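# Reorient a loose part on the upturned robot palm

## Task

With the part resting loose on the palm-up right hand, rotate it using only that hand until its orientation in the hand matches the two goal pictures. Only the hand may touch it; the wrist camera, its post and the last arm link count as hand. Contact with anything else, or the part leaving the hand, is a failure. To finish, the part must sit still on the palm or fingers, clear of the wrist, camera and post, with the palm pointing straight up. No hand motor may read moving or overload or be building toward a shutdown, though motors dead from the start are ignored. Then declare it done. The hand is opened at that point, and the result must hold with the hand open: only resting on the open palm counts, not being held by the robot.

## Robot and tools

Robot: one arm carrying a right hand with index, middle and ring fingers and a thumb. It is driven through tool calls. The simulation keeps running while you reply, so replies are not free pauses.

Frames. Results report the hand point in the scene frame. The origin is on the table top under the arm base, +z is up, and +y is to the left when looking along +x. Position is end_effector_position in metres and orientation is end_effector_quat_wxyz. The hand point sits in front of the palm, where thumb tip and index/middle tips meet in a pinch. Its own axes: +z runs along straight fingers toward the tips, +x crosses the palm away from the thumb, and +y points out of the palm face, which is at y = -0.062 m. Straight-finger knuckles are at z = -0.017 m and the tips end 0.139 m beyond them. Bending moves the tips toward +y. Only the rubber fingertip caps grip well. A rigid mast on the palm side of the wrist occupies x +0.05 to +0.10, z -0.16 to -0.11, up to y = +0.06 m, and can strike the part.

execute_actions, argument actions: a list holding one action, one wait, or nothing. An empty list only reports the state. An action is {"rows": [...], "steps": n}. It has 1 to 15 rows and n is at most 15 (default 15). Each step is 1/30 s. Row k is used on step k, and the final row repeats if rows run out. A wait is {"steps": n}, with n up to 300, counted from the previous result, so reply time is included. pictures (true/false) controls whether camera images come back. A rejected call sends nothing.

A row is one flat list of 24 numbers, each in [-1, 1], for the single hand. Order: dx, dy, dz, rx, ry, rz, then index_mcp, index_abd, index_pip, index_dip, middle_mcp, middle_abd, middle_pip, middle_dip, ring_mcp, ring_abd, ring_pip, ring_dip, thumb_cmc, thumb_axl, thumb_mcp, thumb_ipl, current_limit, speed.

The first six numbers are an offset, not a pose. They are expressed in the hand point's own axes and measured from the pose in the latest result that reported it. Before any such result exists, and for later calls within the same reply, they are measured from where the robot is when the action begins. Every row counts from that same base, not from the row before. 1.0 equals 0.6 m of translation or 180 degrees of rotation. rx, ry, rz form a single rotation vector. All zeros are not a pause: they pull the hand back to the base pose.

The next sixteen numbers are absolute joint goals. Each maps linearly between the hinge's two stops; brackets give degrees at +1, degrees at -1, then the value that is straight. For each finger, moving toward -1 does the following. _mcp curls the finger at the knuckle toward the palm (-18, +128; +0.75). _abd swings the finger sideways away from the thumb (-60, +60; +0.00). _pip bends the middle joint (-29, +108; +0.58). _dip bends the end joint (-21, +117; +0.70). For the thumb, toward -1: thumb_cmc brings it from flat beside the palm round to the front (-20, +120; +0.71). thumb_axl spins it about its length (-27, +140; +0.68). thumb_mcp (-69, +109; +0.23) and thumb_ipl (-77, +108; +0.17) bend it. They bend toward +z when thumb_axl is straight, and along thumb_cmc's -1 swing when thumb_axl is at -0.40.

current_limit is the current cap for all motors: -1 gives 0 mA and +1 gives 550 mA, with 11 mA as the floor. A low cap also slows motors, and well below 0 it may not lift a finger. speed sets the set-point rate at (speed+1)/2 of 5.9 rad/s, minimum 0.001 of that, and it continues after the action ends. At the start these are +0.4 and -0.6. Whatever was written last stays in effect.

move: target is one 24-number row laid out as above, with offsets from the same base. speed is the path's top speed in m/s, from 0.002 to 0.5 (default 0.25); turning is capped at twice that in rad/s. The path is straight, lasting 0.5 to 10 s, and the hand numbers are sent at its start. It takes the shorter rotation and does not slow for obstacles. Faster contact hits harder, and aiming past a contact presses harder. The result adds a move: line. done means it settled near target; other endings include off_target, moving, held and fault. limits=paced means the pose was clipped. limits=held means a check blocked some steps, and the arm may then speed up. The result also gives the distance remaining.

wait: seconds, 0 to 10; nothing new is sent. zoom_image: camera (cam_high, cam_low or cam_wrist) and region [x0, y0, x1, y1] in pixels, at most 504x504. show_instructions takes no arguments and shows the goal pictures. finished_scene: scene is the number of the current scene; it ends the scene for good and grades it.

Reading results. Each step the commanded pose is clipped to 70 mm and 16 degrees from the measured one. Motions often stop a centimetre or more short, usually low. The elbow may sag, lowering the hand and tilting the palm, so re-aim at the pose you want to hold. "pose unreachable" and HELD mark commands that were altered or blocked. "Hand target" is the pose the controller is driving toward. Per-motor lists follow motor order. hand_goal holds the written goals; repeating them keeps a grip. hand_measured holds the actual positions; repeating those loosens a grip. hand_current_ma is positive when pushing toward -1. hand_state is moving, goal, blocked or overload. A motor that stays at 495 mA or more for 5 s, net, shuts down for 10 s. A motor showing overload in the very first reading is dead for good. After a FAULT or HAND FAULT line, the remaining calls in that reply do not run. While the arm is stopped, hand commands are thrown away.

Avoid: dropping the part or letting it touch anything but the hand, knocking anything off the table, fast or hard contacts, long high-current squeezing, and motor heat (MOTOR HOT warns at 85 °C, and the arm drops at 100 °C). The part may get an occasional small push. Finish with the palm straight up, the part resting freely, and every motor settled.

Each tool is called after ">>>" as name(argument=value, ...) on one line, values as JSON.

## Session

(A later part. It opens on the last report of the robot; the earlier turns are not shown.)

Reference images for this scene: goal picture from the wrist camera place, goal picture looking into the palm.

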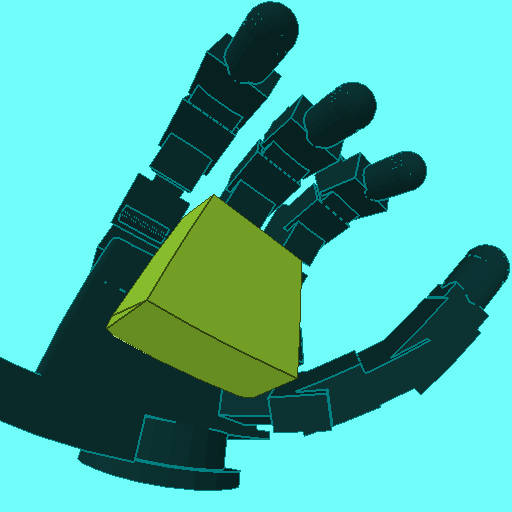

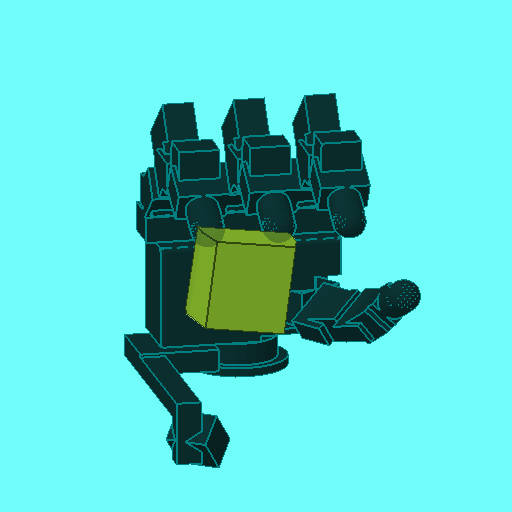

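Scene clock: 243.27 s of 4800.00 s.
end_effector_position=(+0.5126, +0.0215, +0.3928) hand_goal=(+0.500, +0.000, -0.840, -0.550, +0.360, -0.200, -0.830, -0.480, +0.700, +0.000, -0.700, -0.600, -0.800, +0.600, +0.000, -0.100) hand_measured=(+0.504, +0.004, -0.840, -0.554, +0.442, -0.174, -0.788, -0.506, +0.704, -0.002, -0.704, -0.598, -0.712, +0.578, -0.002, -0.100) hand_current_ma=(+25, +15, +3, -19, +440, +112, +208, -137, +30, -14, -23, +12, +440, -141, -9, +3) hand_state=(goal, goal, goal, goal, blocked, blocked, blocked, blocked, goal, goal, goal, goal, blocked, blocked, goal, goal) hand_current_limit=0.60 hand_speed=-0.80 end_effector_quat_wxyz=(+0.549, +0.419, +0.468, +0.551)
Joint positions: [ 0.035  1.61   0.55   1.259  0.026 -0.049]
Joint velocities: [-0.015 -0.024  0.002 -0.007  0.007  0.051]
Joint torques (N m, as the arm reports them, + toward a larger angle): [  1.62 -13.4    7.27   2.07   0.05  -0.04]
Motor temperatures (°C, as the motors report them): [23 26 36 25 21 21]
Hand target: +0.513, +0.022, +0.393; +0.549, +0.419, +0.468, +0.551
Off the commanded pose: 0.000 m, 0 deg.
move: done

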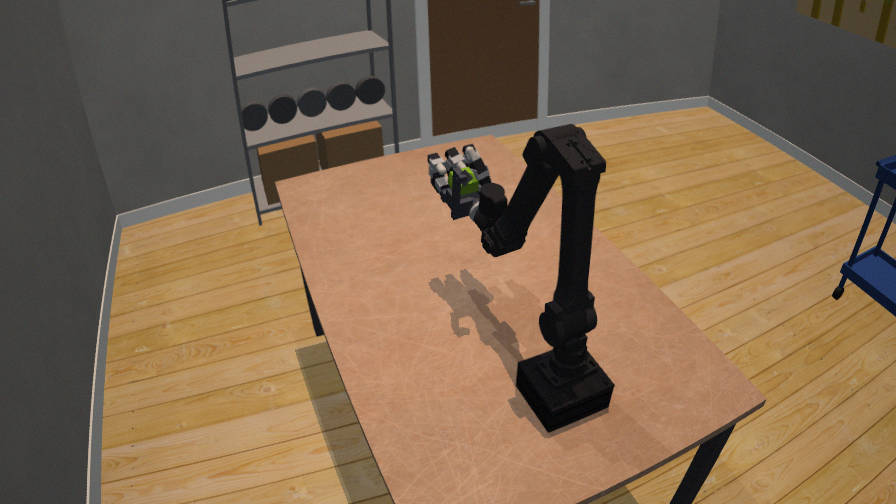

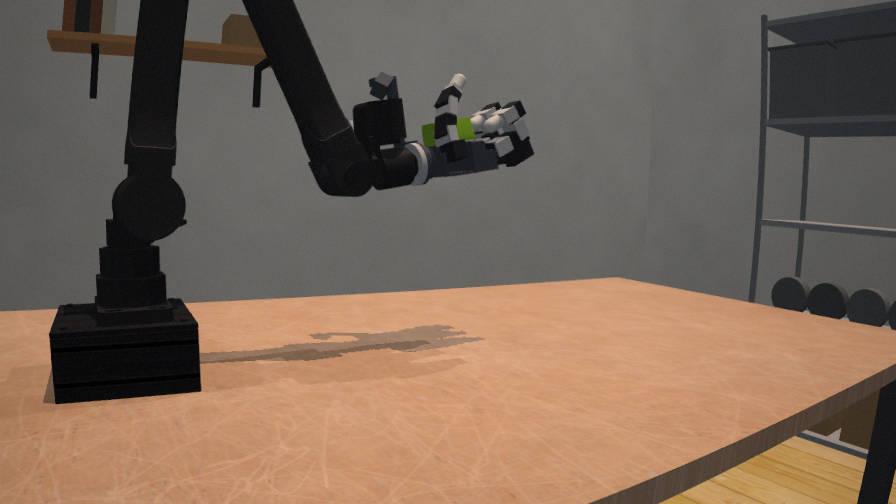

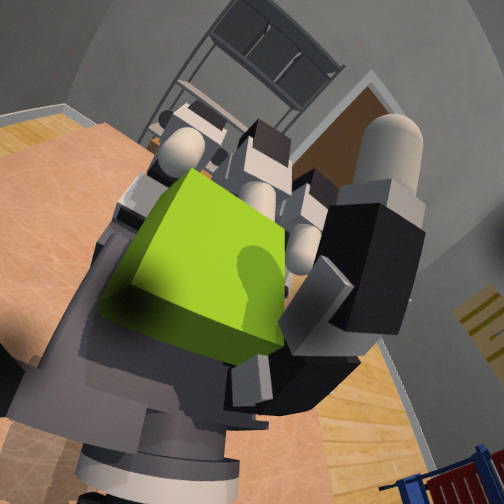

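>>> move(target=[0,0.03,0,0.05,0,0.017,0.55,0.0,-0.8,-0.55,0.55,-0.15,-0.8,-0.5,0.7,0,-0.7,-0.6,-0.3,0.6,0.0,-0.1,0.6,-0.8], speed=0.12)

>>> show_instructions()

Scene clock: 247.70 s of 4800.00 s.
end_effector_position=(+0.5135, +0.0183, +0.4154) hand_goal=(+0.550, +0.000, -0.800, -0.550, +0.550, -0.150, -0.800, -0.500, +0.700, +0.000, -0.700, -0.600, -0.300, +0.600, +0.000, -0.100) hand_measured=(+0.556, +0.004, -0.806, -0.554, +0.554, -0.148, -0.798, -0.504, +0.706, -0.002, -0.704, -0.598, -0.298, +0.598, -0.002, -0.100) hand_current_ma=(+33, +15, -27, -19, +28, +5, +6, -20, +36, -14, -19, +11, +6, -8, -9, +3) hand_state=(goal, goal, goal, goal, goal, goal, goal, goal, goal, goal, goal, goal, goal, goal, goal, goal) hand_current_limit=0.60 hand_speed=-0.80 end_effector_quat_wxyz=(+0.508, +0.467, +0.496, +0.527)
Joint positions: [ 0.04   1.396  0.55   0.904  0.039 -0.005]
Joint velocities: [-0.005 -0.005 -0.002 -0.017  0.066  0.051]
Joint torques (N m, as the arm reports them, + toward a larger angle): [  2.91 -12.89   7.95   1.66   0.2    0.1 ]
Motor temperatures (°C, as the motors report them): [23 26 36 25 21 21]
Hand target: +0.509, +0.022, +0.411; +0.499, +0.472, +0.499, +0.528
Off the commanded pose: 0.008 m, 1 deg.
move: done

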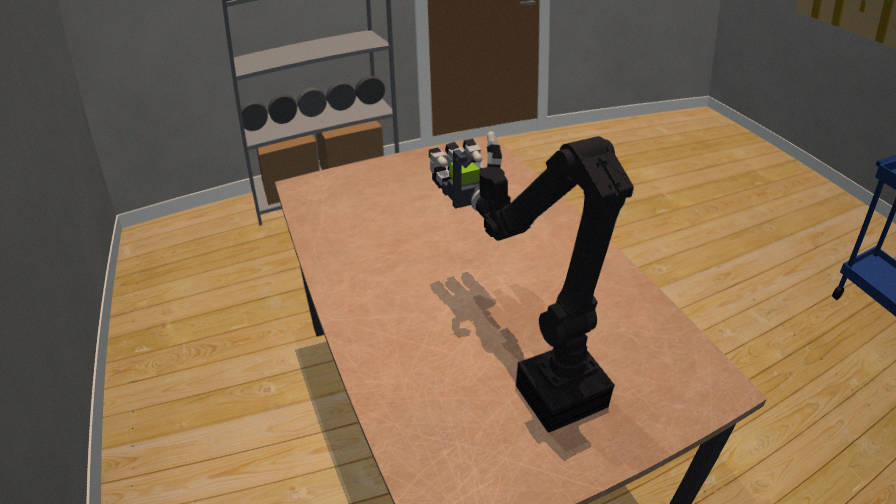

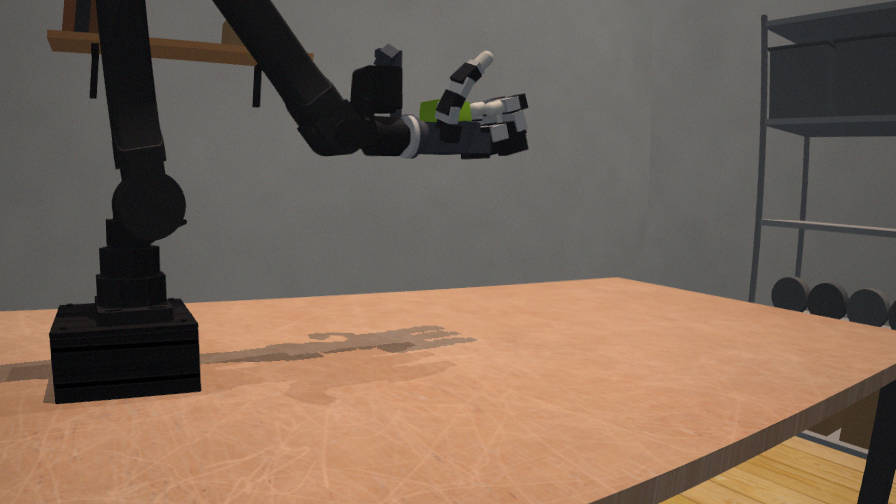

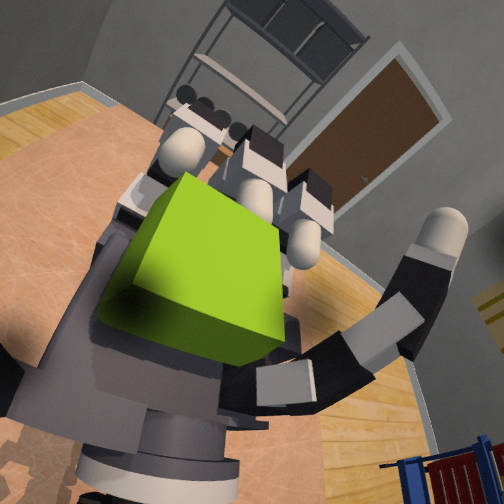

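Reference images for this scene: goal picture from the wrist camera place, goal picture looking into the palm.

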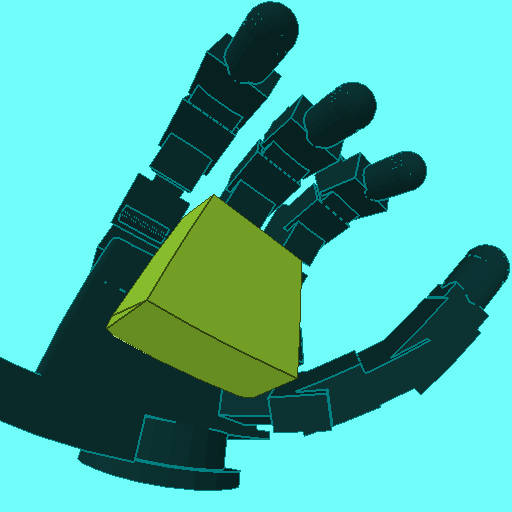

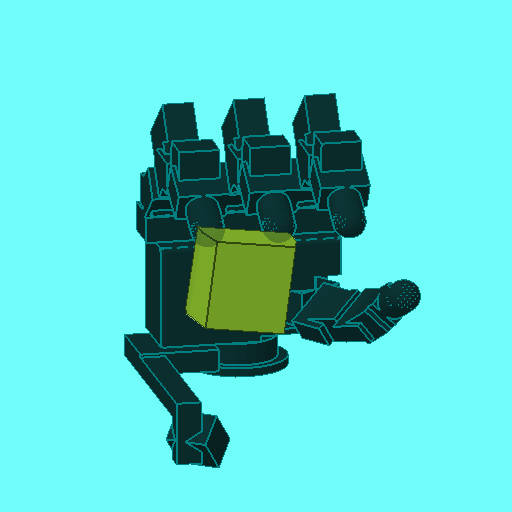

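>>> move(target=[0,0,0,0.02,0,0,0.6,-0.2,-0.8,-0.55,0.42,-0.05,-0.8,-0.5,0.7,0,-0.7,-0.6,-0.68,0.6,0.0,-0.1,0.6,-0.8], speed=0.1)

>>> move(target=[0,0,0,0,0,0,0.6,-0.2,-0.8,-0.55,0.42,-0.35,-0.8,-0.5,0.7,0,-0.7,-0.6,-0.9,0.6,0.1,-0.1,0.7,-0.85])

Scene clock: 264.10 s of 4800.00 s.
end_effector_position=(+0.5151, +0.0184, +0.4102) hand_goal=(+0.600, -0.200, -0.800, -0.550, +0.420, -0.050, -0.800, -0.500, +0.700, +0.000, -0.700, -0.600, -0.680, +0.600, +0.000, -0.100) hand_measured=(+0.606, -0.196, -0.804, -0.554, +0.436, -0.054, -0.798, -0.502, +0.706, -0.002, -0.704, -0.598, -0.678, +0.598, -0.002, -0.100) hand_current_ma=(+36, +15, -24, -19, +95, -16, +7, -10, +36, -14, -17, +11, +14, -8, -9, +3) hand_state=(goal, goal, goal, goal, goal, goal, goal, goal, goal, goal, goal, goal, goal, goal, goal, goal) hand_current_limit=0.60 hand_speed=-0.80 end_effector_quat_wxyz=(+0.493, +0.483, +0.514, +0.510)
Joint positions: [ 0.04   1.353  0.55   0.795  0.039 -0.005]
Joint velocities: [-0.005  0.005  0.002 -0.017  0.022 -0.007]
Joint torques (N m, as the arm reports them, + toward a larger angle): [  2.16 -12.59   9.61   1.68   0.05  -0.02]
Motor temperatures (°C, as the motors report them): [23 27 36 25 21 21]
Hand target: +0.514, +0.018, +0.416; +0.493, +0.482, +0.512, +0.511
Off the commanded pose: 0.005 m, 0 deg.
move: done

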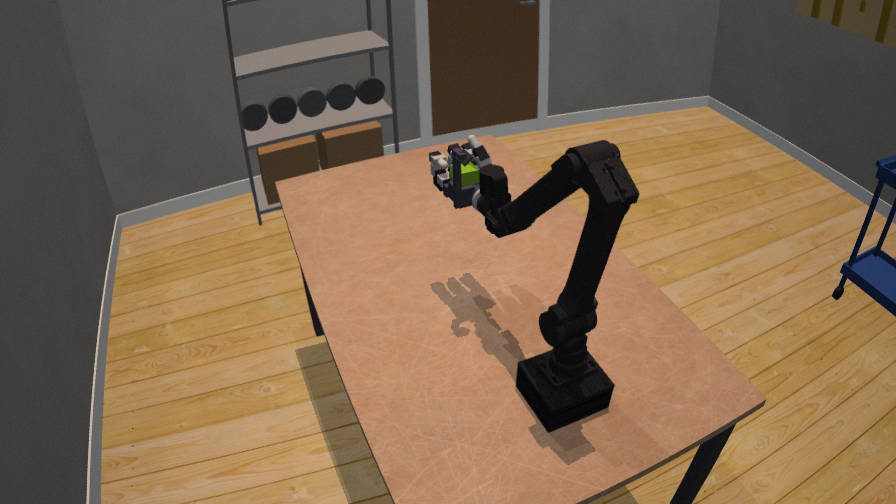

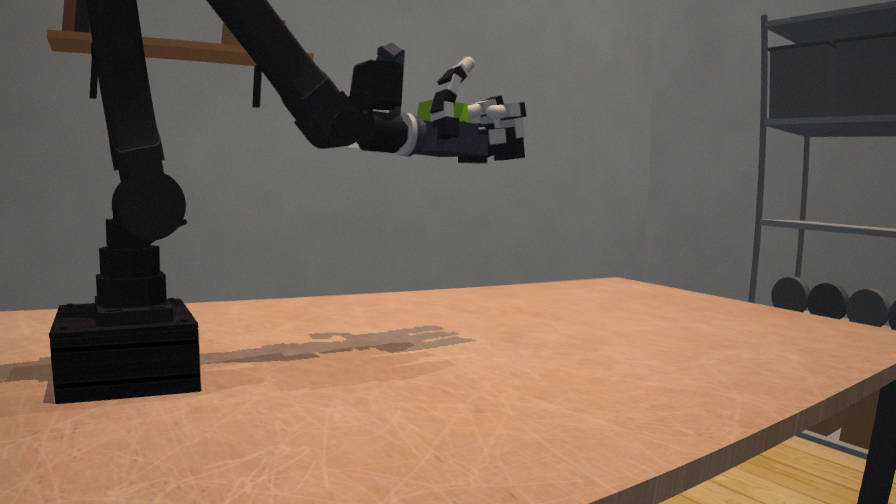

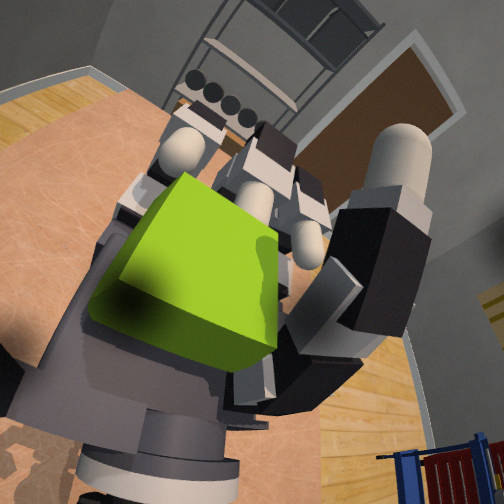

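Scene clock: 265.07 s of 4800.00 s.
end_effector_position=(+0.5151, +0.0184, +0.4102) hand_goal=(+0.600, -0.200, -0.800, -0.550, +0.420, -0.350, -0.800, -0.500, +0.700, +0.000, -0.700, -0.600, -0.900, +0.600, +0.100, -0.100) hand_measured=(+0.606, -0.196, -0.804, -0.554, +0.436, -0.346, -0.798, -0.502, +0.706, -0.002, -0.704, -0.598, -0.818, +0.602, +0.104, -0.100) hand_current_ma=(+36, +15, -24, -19, +94, +14, +7, -10, +36, -14, -17, +11, +458, +8, +22, +3) hand_state=(goal, goal, goal, goal, goal, goal, goal, goal, goal, goal, goal, goal, blocked, goal, goal, goal) hand_current_limit=0.70 hand_speed=-0.85 end_effector_quat_wxyz=(+0.493, +0.483, +0.514, +0.510)
Joint positions: [ 0.04   1.353  0.55   0.795  0.039 -0.005]
Joint velocities: [-0.034  0.005  0.022 -0.002  0.022 -0.066]
Joint torques (N m, as the arm reports them, + toward a larger angle): [  1.89 -11.02   9.4    2.22   0.07  -0.05]
Motor temperatures (°C, as the motors report them): [23 27 36 25 21 21]
Hand target: +0.515, +0.018, +0.410; +0.493, +0.483, +0.514, +0.510
Off the commanded pose: 0.000 m, 0 deg.
move: done

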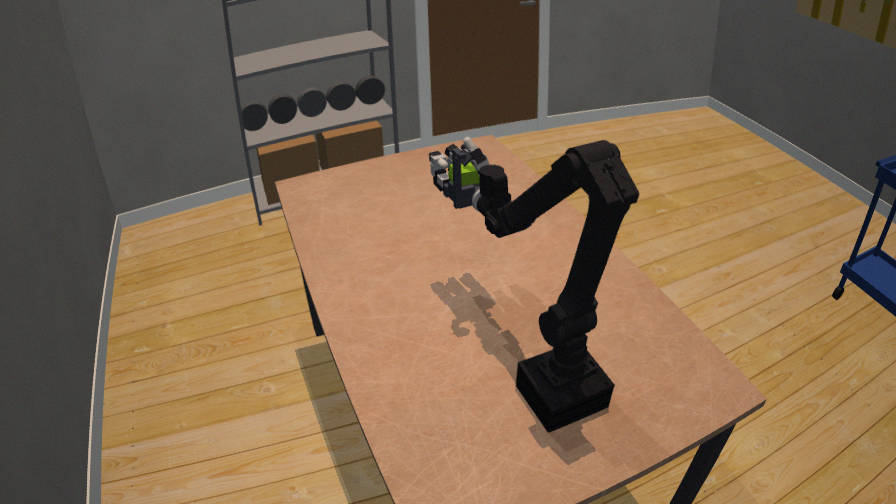

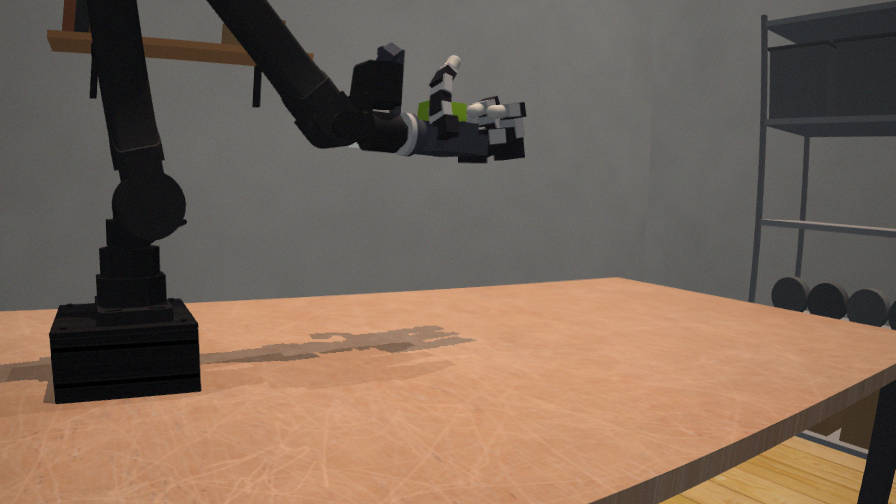

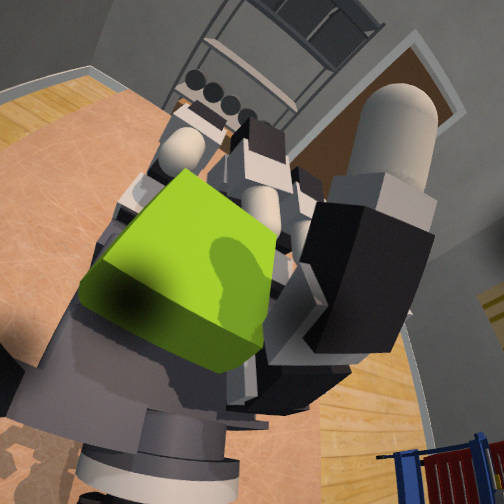

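>>> move(target=[0,0,0,0,0,0,0.6,0,-0.8,-0.55,0.34,0.1,-0.82,-0.5,0.7,0,-0.7,-0.6,-0.4,0.6,0.1,-0.1,0.5,-0.85])

Scene clock: 270.07 s of 4800.00 s.
end_effector_position=(+0.5151, +0.0184, +0.4102) hand_goal=(+0.600, +0.000, -0.800, -0.550, +0.340, +0.100, -0.820, -0.500, +0.700, +0.000, -0.700, -0.600, -0.400, +0.600, +0.100, -0.100) hand_measured=(+0.606, -0.004, -0.804, -0.554, +0.358, +0.092, -0.818, -0.502, +0.706, -0.002, -0.704, -0.598, -0.400, +0.600, +0.100, -0.100) hand_current_ma=(+36, -15, -24, -19, +106, -31, +7, -9, +36, -14, -17, +11, +0, +6, +1, +3) hand_state=(goal, goal, goal, goal, goal, goal, goal, goal, goal, goal, goal, goal, goal, goal, goal, goal) hand_current_limit=0.50 hand_speed=-0.85 end_effector_quat_wxyz=(+0.493, +0.483, +0.514, +0.510)
Joint positions: [ 0.04   1.353  0.55   0.795  0.039 -0.005]
Joint velocities: [ 0.005 -0.005  0.007 -0.007  0.022 -0.007]
Joint torques (N m, as the arm reports them, + toward a larger angle): [  2.08 -11.08   9.35   2.25   0.07  -0.09]
Motor temperatures (°C, as the motors report them): [23 26 37 25 21 21]
Hand target: +0.515, +0.018, +0.410; +0.493, +0.483, +0.514, +0.510
Off the commanded pose: 0.000 m, 0 deg.
move: done

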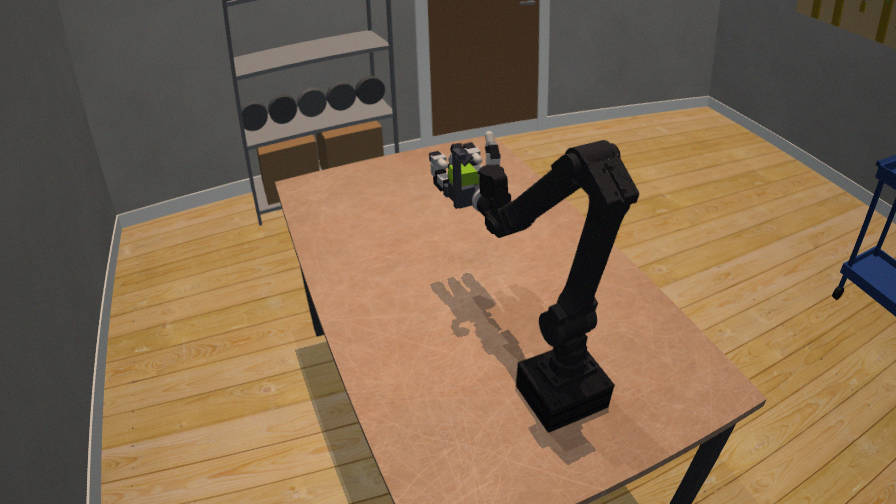

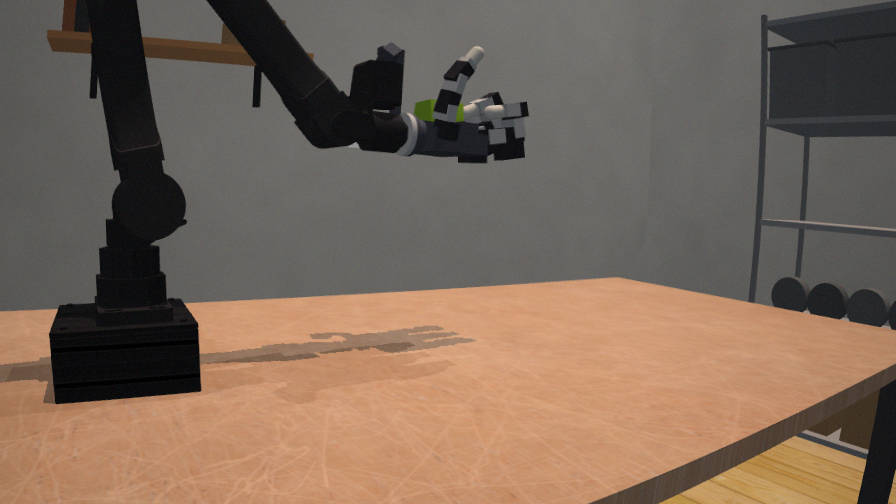

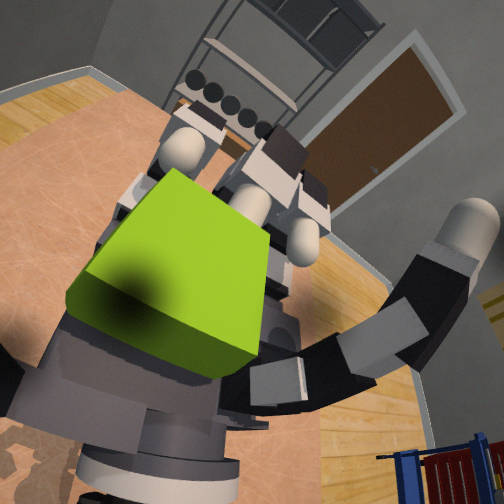

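>>> move(target=[0,0,0,0,0,0,0.6,0,-0.2,0,0.6,0,-0.2,0,0.65,0,-0.2,0,-0.1,0.5,0.1,0,0.5,-0.7])

Scene clock: 276.17 s of 4800.00 s.
end_effector_position=(+0.5151, +0.0184, +0.4102) hand_goal=(+0.600, +0.000, -0.200, +0.000, +0.600, +0.000, -0.200, +0.000, +0.650, +0.000, -0.200, +0.000, -0.100, +0.500, +0.100, +0.000) hand_measured=(+0.608, -0.004, -0.202, -0.004, +0.608, +0.004, -0.202, -0.004, +0.668, -0.002, -0.202, -0.004, -0.096, +0.504, +0.100, -0.002) hand_current_ma=(+47, -15, -8, -16, +42, +15, -8, -16, +110, -14, -6, -17, +21, +23, +0, -20) hand_state=(goal, goal, goal, goal, goal, goal, goal, goal, goal, goal, goal, goal, goal, goal, goal, goal) hand_current_limit=0.50 hand_speed=-0.70 end_effector_quat_wxyz=(+0.493, +0.483, +0.514, +0.510)
Joint positions: [ 0.04   1.353  0.55   0.795  0.039 -0.005]
Joint velocities: [-0.005 -0.005  0.002  0.007 -0.051 -0.007]
Joint torques (N m, as the arm reports them, + toward a larger angle): [  2.04 -11.06   9.4    2.25   0.07  -0.12]
Motor temperatures (°C, as the motors report them): [23 26 37 25 21 21]
Hand target: +0.515, +0.018, +0.410; +0.493, +0.483, +0.514, +0.510
Off the commanded pose: 0.000 m, 0 deg.
move: done

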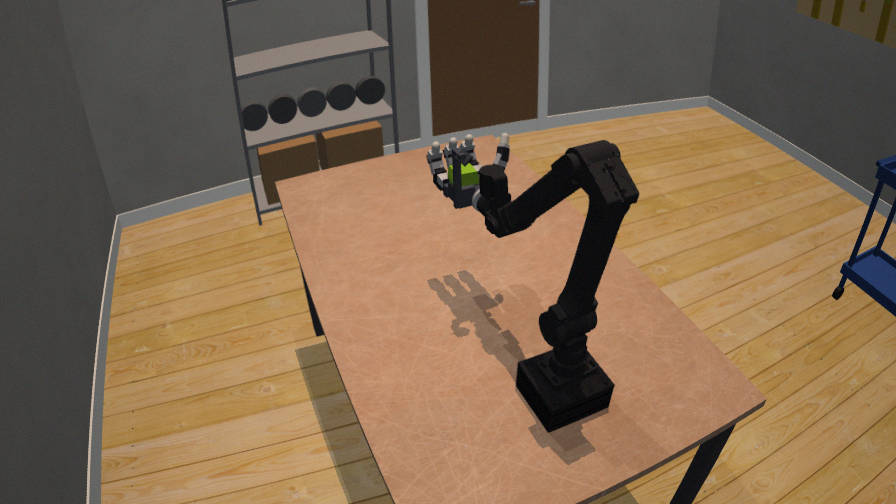

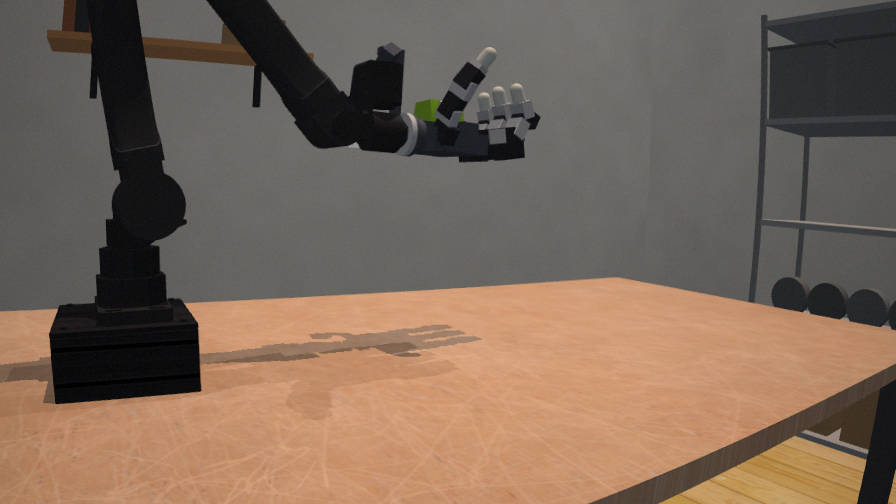

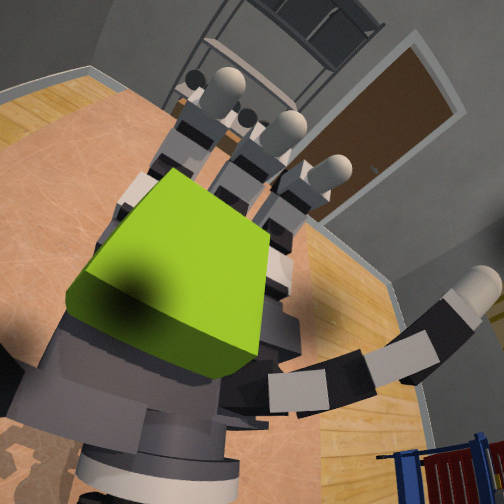

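>>> finished_scene(scene=2)

The scene is finished: the task was done.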